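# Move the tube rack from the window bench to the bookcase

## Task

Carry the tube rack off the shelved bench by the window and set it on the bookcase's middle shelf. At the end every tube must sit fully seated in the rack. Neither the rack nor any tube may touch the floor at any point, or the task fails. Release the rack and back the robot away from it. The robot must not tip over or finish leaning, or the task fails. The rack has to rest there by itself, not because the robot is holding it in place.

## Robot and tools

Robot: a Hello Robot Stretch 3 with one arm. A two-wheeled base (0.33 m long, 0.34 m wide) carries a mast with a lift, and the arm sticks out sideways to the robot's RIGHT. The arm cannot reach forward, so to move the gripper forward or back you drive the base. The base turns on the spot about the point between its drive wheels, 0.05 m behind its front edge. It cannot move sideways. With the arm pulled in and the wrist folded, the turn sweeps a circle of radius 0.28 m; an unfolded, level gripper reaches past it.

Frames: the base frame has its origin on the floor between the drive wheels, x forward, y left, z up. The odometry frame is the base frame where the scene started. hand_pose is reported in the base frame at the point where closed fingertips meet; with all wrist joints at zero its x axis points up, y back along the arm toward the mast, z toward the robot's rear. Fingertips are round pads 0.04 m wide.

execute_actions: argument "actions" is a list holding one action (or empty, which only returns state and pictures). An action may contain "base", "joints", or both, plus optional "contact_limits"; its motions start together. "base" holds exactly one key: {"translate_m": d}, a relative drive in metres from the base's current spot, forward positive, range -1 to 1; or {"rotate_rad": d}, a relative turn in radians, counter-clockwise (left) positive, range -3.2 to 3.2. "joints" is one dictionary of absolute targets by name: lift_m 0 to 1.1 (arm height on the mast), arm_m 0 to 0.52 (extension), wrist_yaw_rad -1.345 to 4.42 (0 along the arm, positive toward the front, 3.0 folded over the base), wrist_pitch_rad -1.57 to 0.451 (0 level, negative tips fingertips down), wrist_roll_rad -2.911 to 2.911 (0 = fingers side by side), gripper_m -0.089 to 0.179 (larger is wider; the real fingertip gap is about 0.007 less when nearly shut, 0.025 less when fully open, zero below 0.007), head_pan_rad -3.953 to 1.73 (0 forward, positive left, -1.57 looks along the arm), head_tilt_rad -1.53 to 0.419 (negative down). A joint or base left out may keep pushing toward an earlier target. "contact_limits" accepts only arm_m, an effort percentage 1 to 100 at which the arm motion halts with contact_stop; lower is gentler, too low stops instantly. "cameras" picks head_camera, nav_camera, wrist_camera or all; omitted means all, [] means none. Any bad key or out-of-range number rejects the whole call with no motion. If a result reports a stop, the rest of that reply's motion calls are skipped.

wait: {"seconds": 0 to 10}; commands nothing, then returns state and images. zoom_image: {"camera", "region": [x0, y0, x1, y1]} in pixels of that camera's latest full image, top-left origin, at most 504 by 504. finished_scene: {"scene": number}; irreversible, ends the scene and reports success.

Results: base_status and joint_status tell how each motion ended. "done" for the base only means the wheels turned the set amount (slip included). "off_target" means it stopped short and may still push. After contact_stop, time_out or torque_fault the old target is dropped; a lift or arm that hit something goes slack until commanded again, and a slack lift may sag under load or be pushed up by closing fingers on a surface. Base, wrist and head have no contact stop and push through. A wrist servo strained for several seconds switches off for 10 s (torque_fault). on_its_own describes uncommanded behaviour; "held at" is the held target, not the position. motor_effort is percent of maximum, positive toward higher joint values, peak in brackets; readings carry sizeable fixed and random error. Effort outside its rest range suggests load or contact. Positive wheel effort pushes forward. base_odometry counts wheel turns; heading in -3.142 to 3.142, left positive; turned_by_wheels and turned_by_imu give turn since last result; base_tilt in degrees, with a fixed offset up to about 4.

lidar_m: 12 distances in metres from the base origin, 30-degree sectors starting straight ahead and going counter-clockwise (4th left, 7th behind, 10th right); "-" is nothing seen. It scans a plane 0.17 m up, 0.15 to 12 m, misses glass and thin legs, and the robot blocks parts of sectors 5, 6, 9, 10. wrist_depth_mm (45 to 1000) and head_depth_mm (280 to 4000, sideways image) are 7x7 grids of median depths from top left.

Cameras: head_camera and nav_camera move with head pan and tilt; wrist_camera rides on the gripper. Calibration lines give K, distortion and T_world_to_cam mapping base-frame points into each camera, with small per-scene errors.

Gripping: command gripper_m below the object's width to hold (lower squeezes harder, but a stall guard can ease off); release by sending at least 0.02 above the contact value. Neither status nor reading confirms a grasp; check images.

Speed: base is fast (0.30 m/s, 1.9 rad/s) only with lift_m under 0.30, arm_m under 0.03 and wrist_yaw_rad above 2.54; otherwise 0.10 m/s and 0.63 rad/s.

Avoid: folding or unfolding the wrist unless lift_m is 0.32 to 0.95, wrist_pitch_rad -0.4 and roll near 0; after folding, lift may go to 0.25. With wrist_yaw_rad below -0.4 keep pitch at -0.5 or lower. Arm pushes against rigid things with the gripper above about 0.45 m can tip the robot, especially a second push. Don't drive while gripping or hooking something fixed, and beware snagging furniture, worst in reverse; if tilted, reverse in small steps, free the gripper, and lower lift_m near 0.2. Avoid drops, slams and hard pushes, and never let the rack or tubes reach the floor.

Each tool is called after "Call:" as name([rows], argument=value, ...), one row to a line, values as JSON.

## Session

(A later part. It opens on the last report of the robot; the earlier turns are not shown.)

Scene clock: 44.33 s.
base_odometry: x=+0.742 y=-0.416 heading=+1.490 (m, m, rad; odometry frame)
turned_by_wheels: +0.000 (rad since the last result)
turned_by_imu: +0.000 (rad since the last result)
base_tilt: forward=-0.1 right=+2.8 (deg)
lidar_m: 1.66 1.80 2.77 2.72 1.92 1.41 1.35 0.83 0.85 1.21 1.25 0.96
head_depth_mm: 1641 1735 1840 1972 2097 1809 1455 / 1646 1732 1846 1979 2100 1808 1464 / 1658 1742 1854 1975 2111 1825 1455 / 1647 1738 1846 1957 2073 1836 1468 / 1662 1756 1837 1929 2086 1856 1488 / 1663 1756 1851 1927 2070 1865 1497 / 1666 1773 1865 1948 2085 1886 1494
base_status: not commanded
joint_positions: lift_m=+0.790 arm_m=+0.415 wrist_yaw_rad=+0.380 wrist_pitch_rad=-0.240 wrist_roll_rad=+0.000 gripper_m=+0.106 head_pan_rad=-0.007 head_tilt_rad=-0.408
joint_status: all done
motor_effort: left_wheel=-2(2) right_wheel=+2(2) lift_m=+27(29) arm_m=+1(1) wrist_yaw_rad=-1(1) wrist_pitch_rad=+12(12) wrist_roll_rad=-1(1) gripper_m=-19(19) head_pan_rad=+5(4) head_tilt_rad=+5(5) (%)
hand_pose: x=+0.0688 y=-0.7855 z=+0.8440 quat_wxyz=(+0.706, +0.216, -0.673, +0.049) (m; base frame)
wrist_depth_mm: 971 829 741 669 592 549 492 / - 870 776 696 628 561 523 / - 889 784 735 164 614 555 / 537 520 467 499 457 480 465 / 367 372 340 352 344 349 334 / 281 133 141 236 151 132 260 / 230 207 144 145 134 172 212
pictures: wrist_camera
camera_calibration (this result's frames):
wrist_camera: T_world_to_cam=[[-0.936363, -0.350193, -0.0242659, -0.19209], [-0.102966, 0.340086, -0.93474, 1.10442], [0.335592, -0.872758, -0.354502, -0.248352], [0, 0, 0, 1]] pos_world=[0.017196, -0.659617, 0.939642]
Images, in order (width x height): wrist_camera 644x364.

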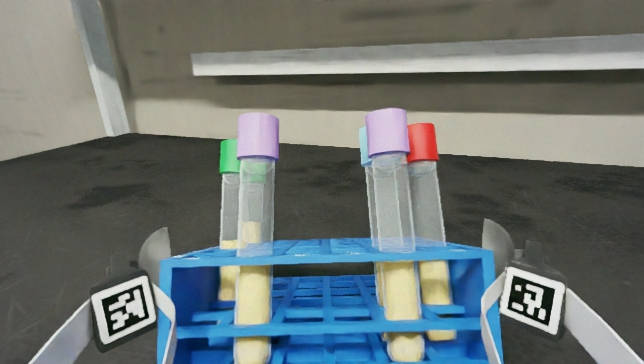

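Call:
execute_actions([
  {"joints":{"arm_m":0,"wrist_pitch_rad":0.0}},
], cameras=[])

Call:
execute_actions([
  {"base":{"rotate_rad":0.46}},
], cameras=[])

Call:
execute_actions([
  {"base":{"translate_m":0.95}},
], cameras=[])

Call:
execute_actions([
  {"base":{"rotate_rad":1.15},"joints":{"wrist_yaw_rad":0,"lift_m":0.57,"head_pan_rad":-1.57,"head_tilt_rad":-0.8}},
])

Scene clock: 48.73 s.
base_odometry: x=+0.742 y=-0.416 heading=+1.490 (m, m, rad; odometry frame)
turned_by_wheels: +0.000 (rad since the last result)
turned_by_imu: +0.001 (rad since the last result)
base_tilt: forward=+0.0 right=+2.8 (deg)
lidar_m: 1.66 1.81 2.78 2.73 1.93 1.41 1.35 0.83 0.84 1.21 1.25 0.96
head_depth_mm: 1627 1736 1851 1975 2100 1808 1453 / 1647 1745 1849 1990 2095 1817 1452 / 1652 1764 1862 1982 2130 1822 1466 / 1652 1765 1845 1948 2071 1839 1475 / 1659 1754 1827 1933 2090 1850 1482 / 1664 1764 1841 1939 2083 1867 1489 / 1669 1771 1869 1959 2093 1876 1497
base_status: not commanded
joint_positions: lift_m=+0.790 arm_m=+0.001 wrist_yaw_rad=+0.380 wrist_pitch_rad=-0.048 wrist_roll_rad=+0.000 gripper_m=+0.106 head_pan_rad=-0.007 head_tilt_rad=-0.408
joint_status: all done
joint sent to its limit — the command would take arm_m past its lower limit, so that joint was sent only as far as its limit.
motor_effort: left_wheel=-2(2) right_wheel=+1(2) lift_m=+26(26) arm_m=-3(1) wrist_yaw_rad=-1(0) wrist_pitch_rad=+14(15) wrist_roll_rad=-1(1) gripper_m=-18(18) head_pan_rad=+4(4) head_tilt_rad=+5(5) (%)
hand_pose: x=+0.0732 y=-0.3830 z=+0.8920 quat_wxyz=(+0.698, +0.151, -0.691, +0.117) (m; base frame)
wrist_depth_mm: - - - 908 821 850 837 / - - - - - 974 878 / - - - - - 967 900 / - - 931 - 845 976 895 / 670 678 626 613 592 631 561 / 610 133 153 359 156 132 391 / 681 133 145 182 139 145 295
pictures: none
No camera images: the call's "cameras" was empty. Leave "cameras" out to get every camera's image.

Scene clock: 50.40 s.
base_odometry: x=+0.742 y=-0.416 heading=+1.950 (m, m, rad; odometry frame)
turned_by_wheels: +0.460 (rad since the last result)
turned_by_imu: +0.460 (rad since the last result)
base_tilt: forward=+0.0 right=+2.8 (deg)
lidar_m: 1.81 2.62 2.81 2.06 1.44 1.35 1.36 0.82 1.21 1.23 0.96 1.66
head_depth_mm: 1629 1723 1790 1859 2004 1802 1454 / 1700 1807 1873 1958 2078 1803 1463 / 1788 1878 1989 2051 2165 1825 1467 / 1871 2001 2114 2271 2241 1831 1474 / 1966 2098 2232 2420 2456 1843 1483 / 2067 2234 2391 2565 2488 1855 1495 / 2181 2353 2565 2786 2513 1875 1503
base_status: done
joint_positions: lift_m=+0.790 arm_m=+0.001 wrist_yaw_rad=+0.380 wrist_pitch_rad=-0.048 wrist_roll_rad=+0.000 gripper_m=+0.106 head_pan_rad=-0.007 head_tilt_rad=-0.408
joint_status: not commanded
motor_effort: left_wheel=-3(8) right_wheel=+3(7) lift_m=+26(27) arm_m=-3(3) wrist_yaw_rad=-1(1) wrist_pitch_rad=+14(14) wrist_roll_rad=-1(1) gripper_m=-18(17) head_pan_rad=+4(5) head_tilt_rad=+4(4) (%)
hand_pose: x=+0.0732 y=-0.3830 z=+0.8920 quat_wxyz=(+0.698, +0.151, -0.691, +0.117) (m; base frame)
wrist_depth_mm: - - - - - 857 823 / - - - - - - 855 / - - - - - - 847 / - - - - 830 - 847 / - - - 608 591 632 570 / - 133 153 572 156 132 391 / - 133 145 182 139 145 295
pictures: none
No camera images: the call's "cameras" was empty. Leave "cameras" out to get every camera's image.

Scene clock: 61.27 s.
base_odometry: x=+0.391 y=+0.467 heading=+1.950 (m, m, rad; odometry frame)
turned_by_wheels: +0.000 (rad since the last result)
turned_by_imu: -0.001 (rad since the last result)
base_tilt: forward=+0.0 right=+2.7 (deg)
lidar_m: 0.93 1.48 2.26 2.69 2.34 2.21 1.76 1.72 0.98 1.68 0.86 0.89
head_depth_mm: 907 959 1006 1032 1107 1051 1263 / 953 996 928 1099 1178 1061 1312 / 995 1051 1099 1116 1208 1142 1316 / 1041 1111 1181 967 1068 1162 1399 / 1098 1171 1255 1350 1464 1597 1482 / 1157 1235 1333 1443 1571 1695 1494 / 1219 1315 1421 1545 1705 1810 1496
base_status: done
joint_positions: lift_m=+0.790 arm_m=+0.001 wrist_yaw_rad=+0.380 wrist_pitch_rad=-0.048 wrist_roll_rad=+0.000 gripper_m=+0.106 head_pan_rad=-0.007 head_tilt_rad=-0.408
joint_status: not commanded
motor_effort: left_wheel=-3(5) right_wheel=+2(7) lift_m=+26(26) arm_m=-2(3) wrist_yaw_rad=+0(0) wrist_pitch_rad=+14(14) wrist_roll_rad=-1(2) gripper_m=-17(18) head_pan_rad=+4(4) head_tilt_rad=+5(5) (%)
hand_pose: x=+0.0732 y=-0.3830 z=+0.8920 quat_wxyz=(+0.698, +0.151, -0.691, +0.117) (m; base frame)
wrist_depth_mm: 745 873 - - - - - / 728 881 - - - - - / 736 910 - - - - - / 756 923 - - - - - / 756 916 - - - - - / 746 134 154 - 156 132 - / 687 133 145 182 139 145 -
pictures: none
No camera images: the call's "cameras" was empty. Leave "cameras" out to get every camera's image.

Scene clock: 64.10 s.
base_odometry: x=+0.391 y=+0.467 heading=+3.099 (m, m, rad; odometry frame)
turned_by_wheels: +1.150 (rad since the last result)
turned_by_imu: +1.149 (rad since the last result)
base_tilt: forward=+0.0 right=+2.8 (deg)
lidar_m: 2.26 2.66 2.27 2.21 2.30 1.66 0.97 1.50 0.86 0.89 0.93 1.64
head_depth_mm: 768 1002 1142 1128 1353 1314 1152 / 847 1007 1153 1137 1392 1256 1155 / 868 1019 1161 1150 1436 699 - / 774 1028 1177 1160 1385 1262 1167 / 903 1041 1187 1172 1418 1348 1179 / 911 1046 1203 1178 1395 1358 1180 / 809 1019 1071 1135 1563 1360 1186
base_status: done
joint_positions: lift_m=+0.570 arm_m=+0.001 wrist_yaw_rad=+0.002 wrist_pitch_rad=-0.047 wrist_roll_rad=+0.000 gripper_m=+0.106 head_pan_rad=-1.563 head_tilt_rad=-0.790
joint_status: all done
motor_effort: left_wheel=-3(9) right_wheel=+3(8) lift_m=+20(26) arm_m=-3(2) wrist_yaw_rad=-3(5) wrist_pitch_rad=+14(14) wrist_roll_rad=-1(1) gripper_m=-18(18) head_pan_rad=-4(49) head_tilt_rad=-5(35) (%)
hand_pose: x=-0.0209 y=-0.4012 z=+0.6726 quat_wxyz=(+0.707, +0.018, -0.707, -0.016) (m; base frame)
wrist_depth_mm: 849 772 813 798 782 623 799 / 891 763 841 822 805 686 822 / 917 759 858 859 838 687 855 / 943 763 860 853 831 706 866 / 966 642 690 653 644 696 897 / - 134 153 913 156 132 903 / - 133 146 182 139 145 945
pictures: head_camera (sideways: a quarter turn clockwise sets it upright), nav_camera (sideways: a quarter turn counterclockwise sets it upright), wrist_camera
camera_calibration (this result's frames):
head_camera: T_world_to_cam=[[0.0393354, 0.704517, -0.708596, 0.942676], [0.997073, 0.018857, 0.0740976, -0.0964638], [0.065565, -0.709437, -0.701713, 0.866152], [0, 0, 0, 1]] pos_world=[0.00231176, -0.0478326, 1.28291]
nav_camera: T_world_to_cam=[[0.0201356, -0.661617, 0.749571, -0.928266], [-0.999117, 0.0143408, 0.0394971, 0.00676221], [-0.0368814, -0.749705, -0.660744, 0.828268], [0, 0, 0, 1]] pos_world=[0.0559951, 0.0067032, 1.24281]
wrist_camera: T_world_to_cam=[[-0.999489, 0.0151587, -0.0281286, 0.00219355], [0.0302805, 0.168253, -0.985279, 0.772117], [-0.0102028, -0.985627, -0.168626, -0.121117], [0, 0, 0, 1]] pos_world=[-0.0224234, -0.249321, 0.740389]
Images, in order (width x height): head_camera 896x504, nav_camera 672x504, wrist_camera 644x364.

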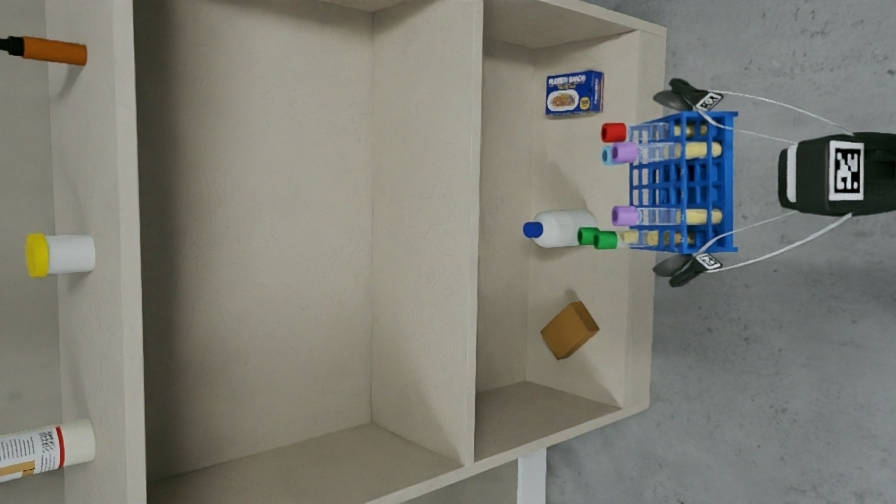

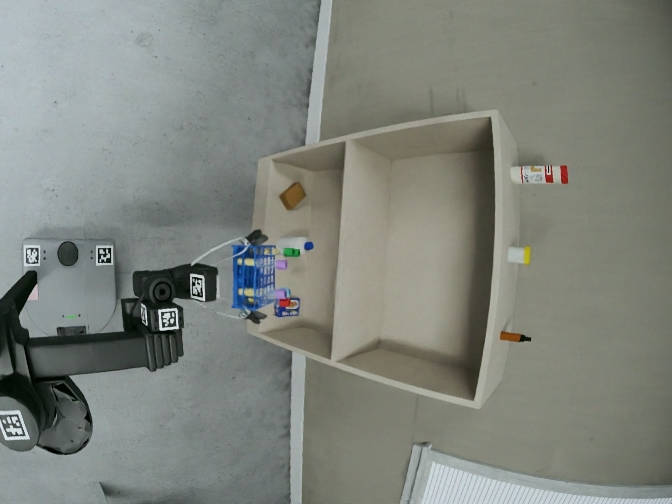

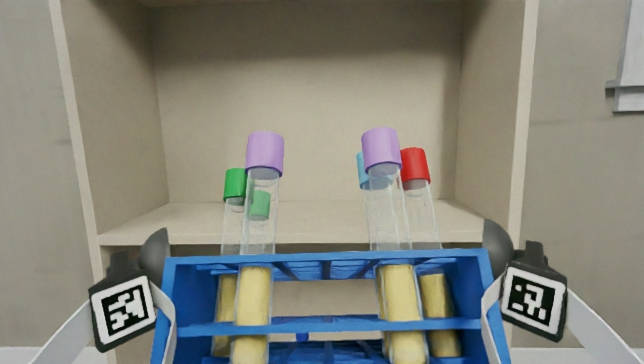

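Call:
execute_actions([
  {"joints":{"arm_m":0.5}},
], cameras=[])

Call:
execute_actions([
  {"joints":{"lift_m":0.5}},
], cameras=["head_camera","wrist_camera"])

Scene clock: 69.10 s.
base_odometry: x=+0.391 y=+0.467 heading=+3.099 (m, m, rad; odometry frame)
turned_by_wheels: +0.000 (rad since the last result)
turned_by_imu: +0.001 (rad since the last result)
base_tilt: forward=+0.0 right=+2.6 (deg)
lidar_m: 2.26 2.64 2.27 2.20 2.30 1.67 0.97 1.50 0.86 0.89 0.93 1.63
head_depth_mm: 767 1003 1144 1131 1361 1323 - / 846 1009 1152 1135 1432 1319 1156 / 868 1017 1140 - 1435 1326 1162 / 773 1029 1151 1127 1399 1332 1169 / 904 1036 1186 1166 1424 1344 1175 / 907 1046 1195 1178 1397 1354 1180 / 810 1016 1074 1131 1559 1363 1189
base_status: not commanded
joint_positions: lift_m=+0.570 arm_m=+0.500 wrist_yaw_rad=+0.001 wrist_pitch_rad=-0.047 wrist_roll_rad=+0.000 gripper_m=+0.106 head_pan_rad=-1.563 head_tilt_rad=-0.790
joint_status: all done
motor_effort: left_wheel=-3(3) right_wheel=+3(3) lift_m=+19(20) arm_m=+2(1) wrist_yaw_rad=-1(3) wrist_pitch_rad=+14(14) wrist_roll_rad=-1(1) gripper_m=-18(19) head_pan_rad=-4(3) head_tilt_rad=-5(5) (%)
hand_pose: x=-0.0212 y=-0.8995 z=+0.6726 quat_wxyz=(+0.707, +0.017, -0.707, -0.017) (m; base frame)
wrist_depth_mm: 322 320 315 312 305 302 296 / 332 328 323 319 314 310 306 / 340 338 333 325 320 318 313 / 353 349 341 336 329 327 322 / 363 358 350 345 341 335 332 / 374 134 153 347 156 132 339 / 311 133 145 181 139 145 284
pictures: none
No camera images: the call's "cameras" was empty. Leave "cameras" out to get every camera's image.

Scene clock: 70.57 s.
base_odometry: x=+0.391 y=+0.467 heading=+3.099 (m, m, rad; odometry frame)
turned_by_wheels: +0.000 (rad since the last result)
turned_by_imu: +0.000 (rad since the last result)
base_tilt: forward=-0.1 right=+2.8 (deg)
lidar_m: 2.25 2.65 2.28 2.20 2.30 1.67 0.97 1.50 0.86 0.89 0.93 1.65
head_depth_mm: 766 1002 1140 1132 1353 1311 1171 / 847 1011 1153 1131 1382 1298 1154 / 866 1016 1158 1111 1395 1325 1158 / 773 1026 1165 1125 1405 1334 1168 / 903 1034 1184 1164 1421 1345 1173 / 911 1049 1198 1181 1399 1352 1180 / 808 1018 1073 1133 1560 1356 1188
base_status: not commanded
joint_positions: lift_m=+0.500 arm_m=+0.500 wrist_yaw_rad=+0.001 wrist_pitch_rad=-0.028 wrist_roll_rad=+0.000 gripper_m=+0.106 head_pan_rad=-1.563 head_tilt_rad=-0.790
joint_status: all done
motor_effort: left_wheel=-3(3) right_wheel=+3(3) lift_m=+18(16) arm_m=+2(2) wrist_yaw_rad=-1(1) wrist_pitch_rad=+8(14) wrist_roll_rad=-1(1) gripper_m=-17(19) head_pan_rad=-3(3) head_tilt_rad=-6(5) (%)
hand_pose: x=-0.0212 y=-0.9002 z=+0.6075 quat_wxyz=(+0.707, +0.011, -0.707, -0.010) (m; base frame)
wrist_depth_mm: 327 322 318 314 309 302 301 / 337 330 326 322 315 312 306 / 342 339 178 327 154 318 315 / 352 348 343 335 332 328 320 / 361 351 223 193 226 333 328 / 277 133 142 171 139 131 250 / 214 183 137 150 137 172 188
pictures: head_camera (sideways: a quarter turn clockwise sets it upright), wrist_camera
camera_calibration (this result's frames):
head_camera: T_world_to_cam=[[0.0393467, 0.704602, -0.708511, 0.942565], [0.997073, 0.018831, 0.0740989, -0.0964656], [0.0655522, -0.709353, -0.701799, 0.866264], [0, 0, 0, 1]] pos_world=[0.00231093, -0.0478302, 1.28291]
wrist_camera: T_world_to_cam=[[-0.999468, 0.01594, -0.0284532, 0.00849184], [0.0305186, 0.149439, -0.9883, 0.77685], [-0.0115015, -0.988642, -0.149846, -0.638072], [0, 0, 0, 1]] pos_world=[-0.0225599, -0.747052, 0.67239]
Images, in order (width x height): head_camera 896x504, wrist_camera 644x364.

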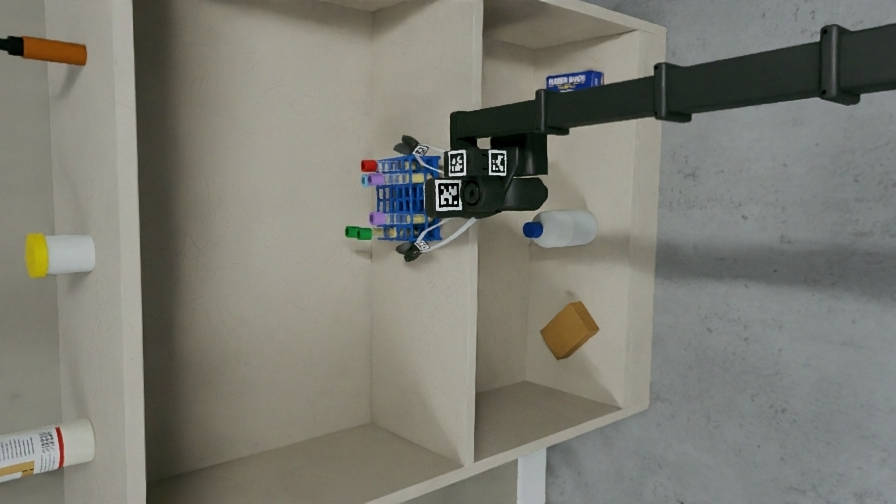

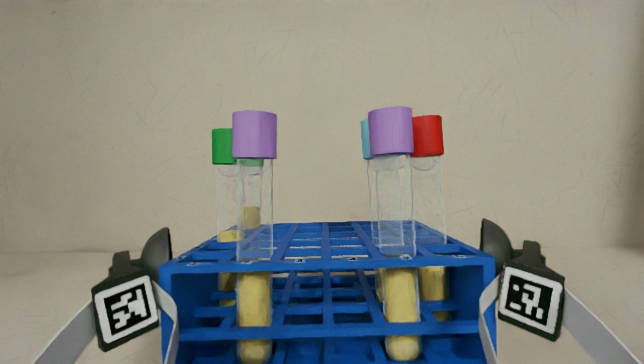

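Call:
execute_actions([
  {"joints":{"lift_m":0.492}},
], cameras=[])

Call:
execute_actions([
  {"joints":{"gripper_m":0.179}},
], cameras=[])

Call:
execute_actions([
  {"joints":{"arm_m":0.1}},
], cameras=["wrist_camera"])

Call:
finished_scene(scene=2)

Scene clock: 71.37 s.
base_odometry: x=+0.391 y=+0.467 heading=+3.099 (m, m, rad; odometry frame)
turned_by_wheels: +0.000 (rad since the last result)
turned_by_imu: +0.000 (rad since the last result)
base_tilt: forward=-0.2 right=+2.8 (deg)
lidar_m: 2.25 2.65 2.27 2.21 2.29 1.67 0.97 1.50 0.86 0.89 0.93 1.64
head_depth_mm: 768 1000 1136 1130 1347 1317 1169 / 847 1009 1152 1132 1391 1309 1159 / 865 1019 1161 1096 1399 1325 1161 / 771 1022 1171 1125 1402 1330 1165 / 901 1033 1189 1167 1422 1343 1174 / 910 1049 1198 1177 1397 1355 1180 / 807 1016 1074 1135 1564 1359 1190
base_status: not commanded
joint_positions: lift_m=+0.492 arm_m=+0.500 wrist_yaw_rad=+0.001 wrist_pitch_rad=-0.028 wrist_roll_rad=+0.000 gripper_m=+0.106 head_pan_rad=-1.563 head_tilt_rad=-0.790
joint_status: all done
motor_effort: left_wheel=-3(3) right_wheel=+3(3) lift_m=+19(17) arm_m=+1(2) wrist_yaw_rad=-1(1) wrist_pitch_rad=+8(8) wrist_roll_rad=-1(1) gripper_m=-17(18) head_pan_rad=-4(4) head_tilt_rad=-4(4) (%)
hand_pose: x=-0.0212 y=-0.9002 z=+0.5995 quat_wxyz=(+0.707, +0.011, -0.707, -0.010) (m; base frame)
wrist_depth_mm: 324 322 318 314 308 305 300 / 335 330 324 320 314 312 307 / 343 340 171 328 132 319 313 / 352 344 337 335 332 325 321 / 361 354 214 235 170 331 325 / 258 133 141 173 139 131 233 / 200 170 139 153 137 161 175
pictures: none
No camera images: the call's "cameras" was empty. Leave "cameras" out to get every camera's image.

Scene clock: 72.60 s.
base_odometry: x=+0.391 y=+0.467 heading=+3.099 (m, m, rad; odometry frame)
turned_by_wheels: +0.000 (rad since the last result)
turned_by_imu: +0.000 (rad since the last result)
base_tilt: forward=+0.1 right=+2.8 (deg)
lidar_m: 2.25 2.65 2.28 2.20 2.30 1.67 0.97 1.50 0.86 0.89 0.93 1.64
head_depth_mm: 768 1003 1137 1129 1346 1311 1169 / 848 1009 1152 1135 1397 1309 1154 / 866 1023 1159 1077 1398 1331 1168 / 772 1025 1169 1126 1403 1336 1169 / 903 1038 1186 1169 1424 1339 1172 / 910 1047 1199 1175 1393 1352 1180 / 807 1017 1074 1135 1561 1365 1188
base_status: not commanded
joint_positions: lift_m=+0.492 arm_m=+0.500 wrist_yaw_rad=+0.001 wrist_pitch_rad=-0.023 wrist_roll_rad=+0.000 gripper_m=+0.179 head_pan_rad=-1.563 head_tilt_rad=-0.790
joint_status: all done
motor_effort: left_wheel=-3(3) right_wheel=+3(3) lift_m=+19(19) arm_m=+1(2) wrist_yaw_rad=-1(1) wrist_pitch_rad=+7(9) wrist_roll_rad=-1(1) gripper_m=+1(85) head_pan_rad=-3(3) head_tilt_rad=-5(4) (%)
hand_pose: x=-0.0212 y=-0.9003 z=+0.6008 quat_wxyz=(+0.707, +0.009, -0.707, -0.008) (m; base frame)
wrist_depth_mm: 327 323 316 314 308 304 300 / 334 328 326 319 316 311 306 / 342 338 328 328 145 319 315 / 353 347 340 337 331 325 322 / 361 353 221 215 194 334 326 / 284 224 147 176 141 144 251 / - 180 143 154 143 171 166
pictures: none
No camera images: the call's "cameras" was empty. Leave "cameras" out to get every camera's image.

Scene clock: 76.73 s.
base_odometry: x=+0.391 y=+0.467 heading=+3.099 (m, m, rad; odometry frame)
turned_by_wheels: +0.000 (rad since the last result)
turned_by_imu: +0.000 (rad since the last result)
base_tilt: forward=+0.0 right=+2.9 (deg)
lidar_m: 2.26 2.65 2.28 2.21 2.30 1.67 0.97 1.50 0.86 0.89 0.93 1.64
head_depth_mm: 768 1001 1145 1126 1351 1314 1171 / 848 1007 1154 1135 1410 1317 - / 867 1018 1157 1091 1431 1359 - / 774 1024 1165 1126 1412 1330 1168 / 904 1034 1187 1169 1427 1338 1181 / 910 1044 1199 1178 1396 1355 1177 / 807 1017 1073 1131 1561 1359 1187
base_status: not commanded
joint_positions: lift_m=+0.492 arm_m=+0.100 wrist_yaw_rad=+0.001 wrist_pitch_rad=-0.022 wrist_roll_rad=+0.000 gripper_m=+0.179 head_pan_rad=-1.563 head_tilt_rad=-0.790
joint_status: all done
motor_effort: left_wheel=-3(3) right_wheel=+3(3) lift_m=+19(18) arm_m=-2(4) wrist_yaw_rad=+0(1) wrist_pitch_rad=+7(7) wrist_roll_rad=-1(1) gripper_m=+0(1) head_pan_rad=-4(3) head_tilt_rad=-5(6) (%)
hand_pose: x=-0.0213 y=-0.5009 z=+0.6011 quat_wxyz=(+0.707, +0.008, -0.707, -0.008) (m; base frame)
wrist_depth_mm: 527 721 716 714 705 579 713 / 544 745 740 724 711 591 730 / 537 735 755 751 725 595 739 / 564 701 753 592 740 545 761 / 568 622 799 788 766 474 785 / 862 804 817 790 770 654 805 / 881 786 847 829 808 661 836
pictures: wrist_camera
camera_calibration (this result's frames):
wrist_camera: T_world_to_cam=[[-0.999465, 0.0159252, -0.0285573, 0.0019581], [0.0305474, 0.143295, -0.989208, 0.708302], [-0.0116612, -0.989552, -0.143705, -0.248419], [0, 0, 0, 1]] pos_world=[-0.0225766, -0.347351, 0.665016]
Images, in order (width x height): wrist_camera 644x364.

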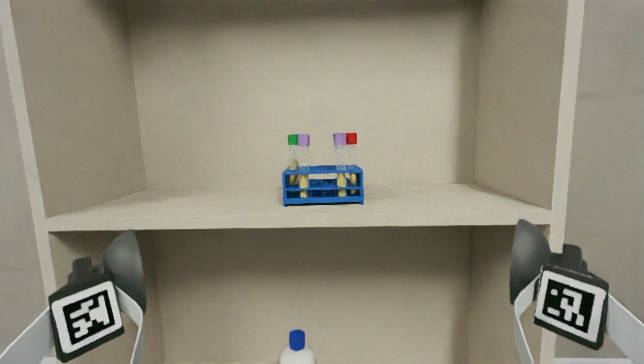

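The scene is finished: the task was done.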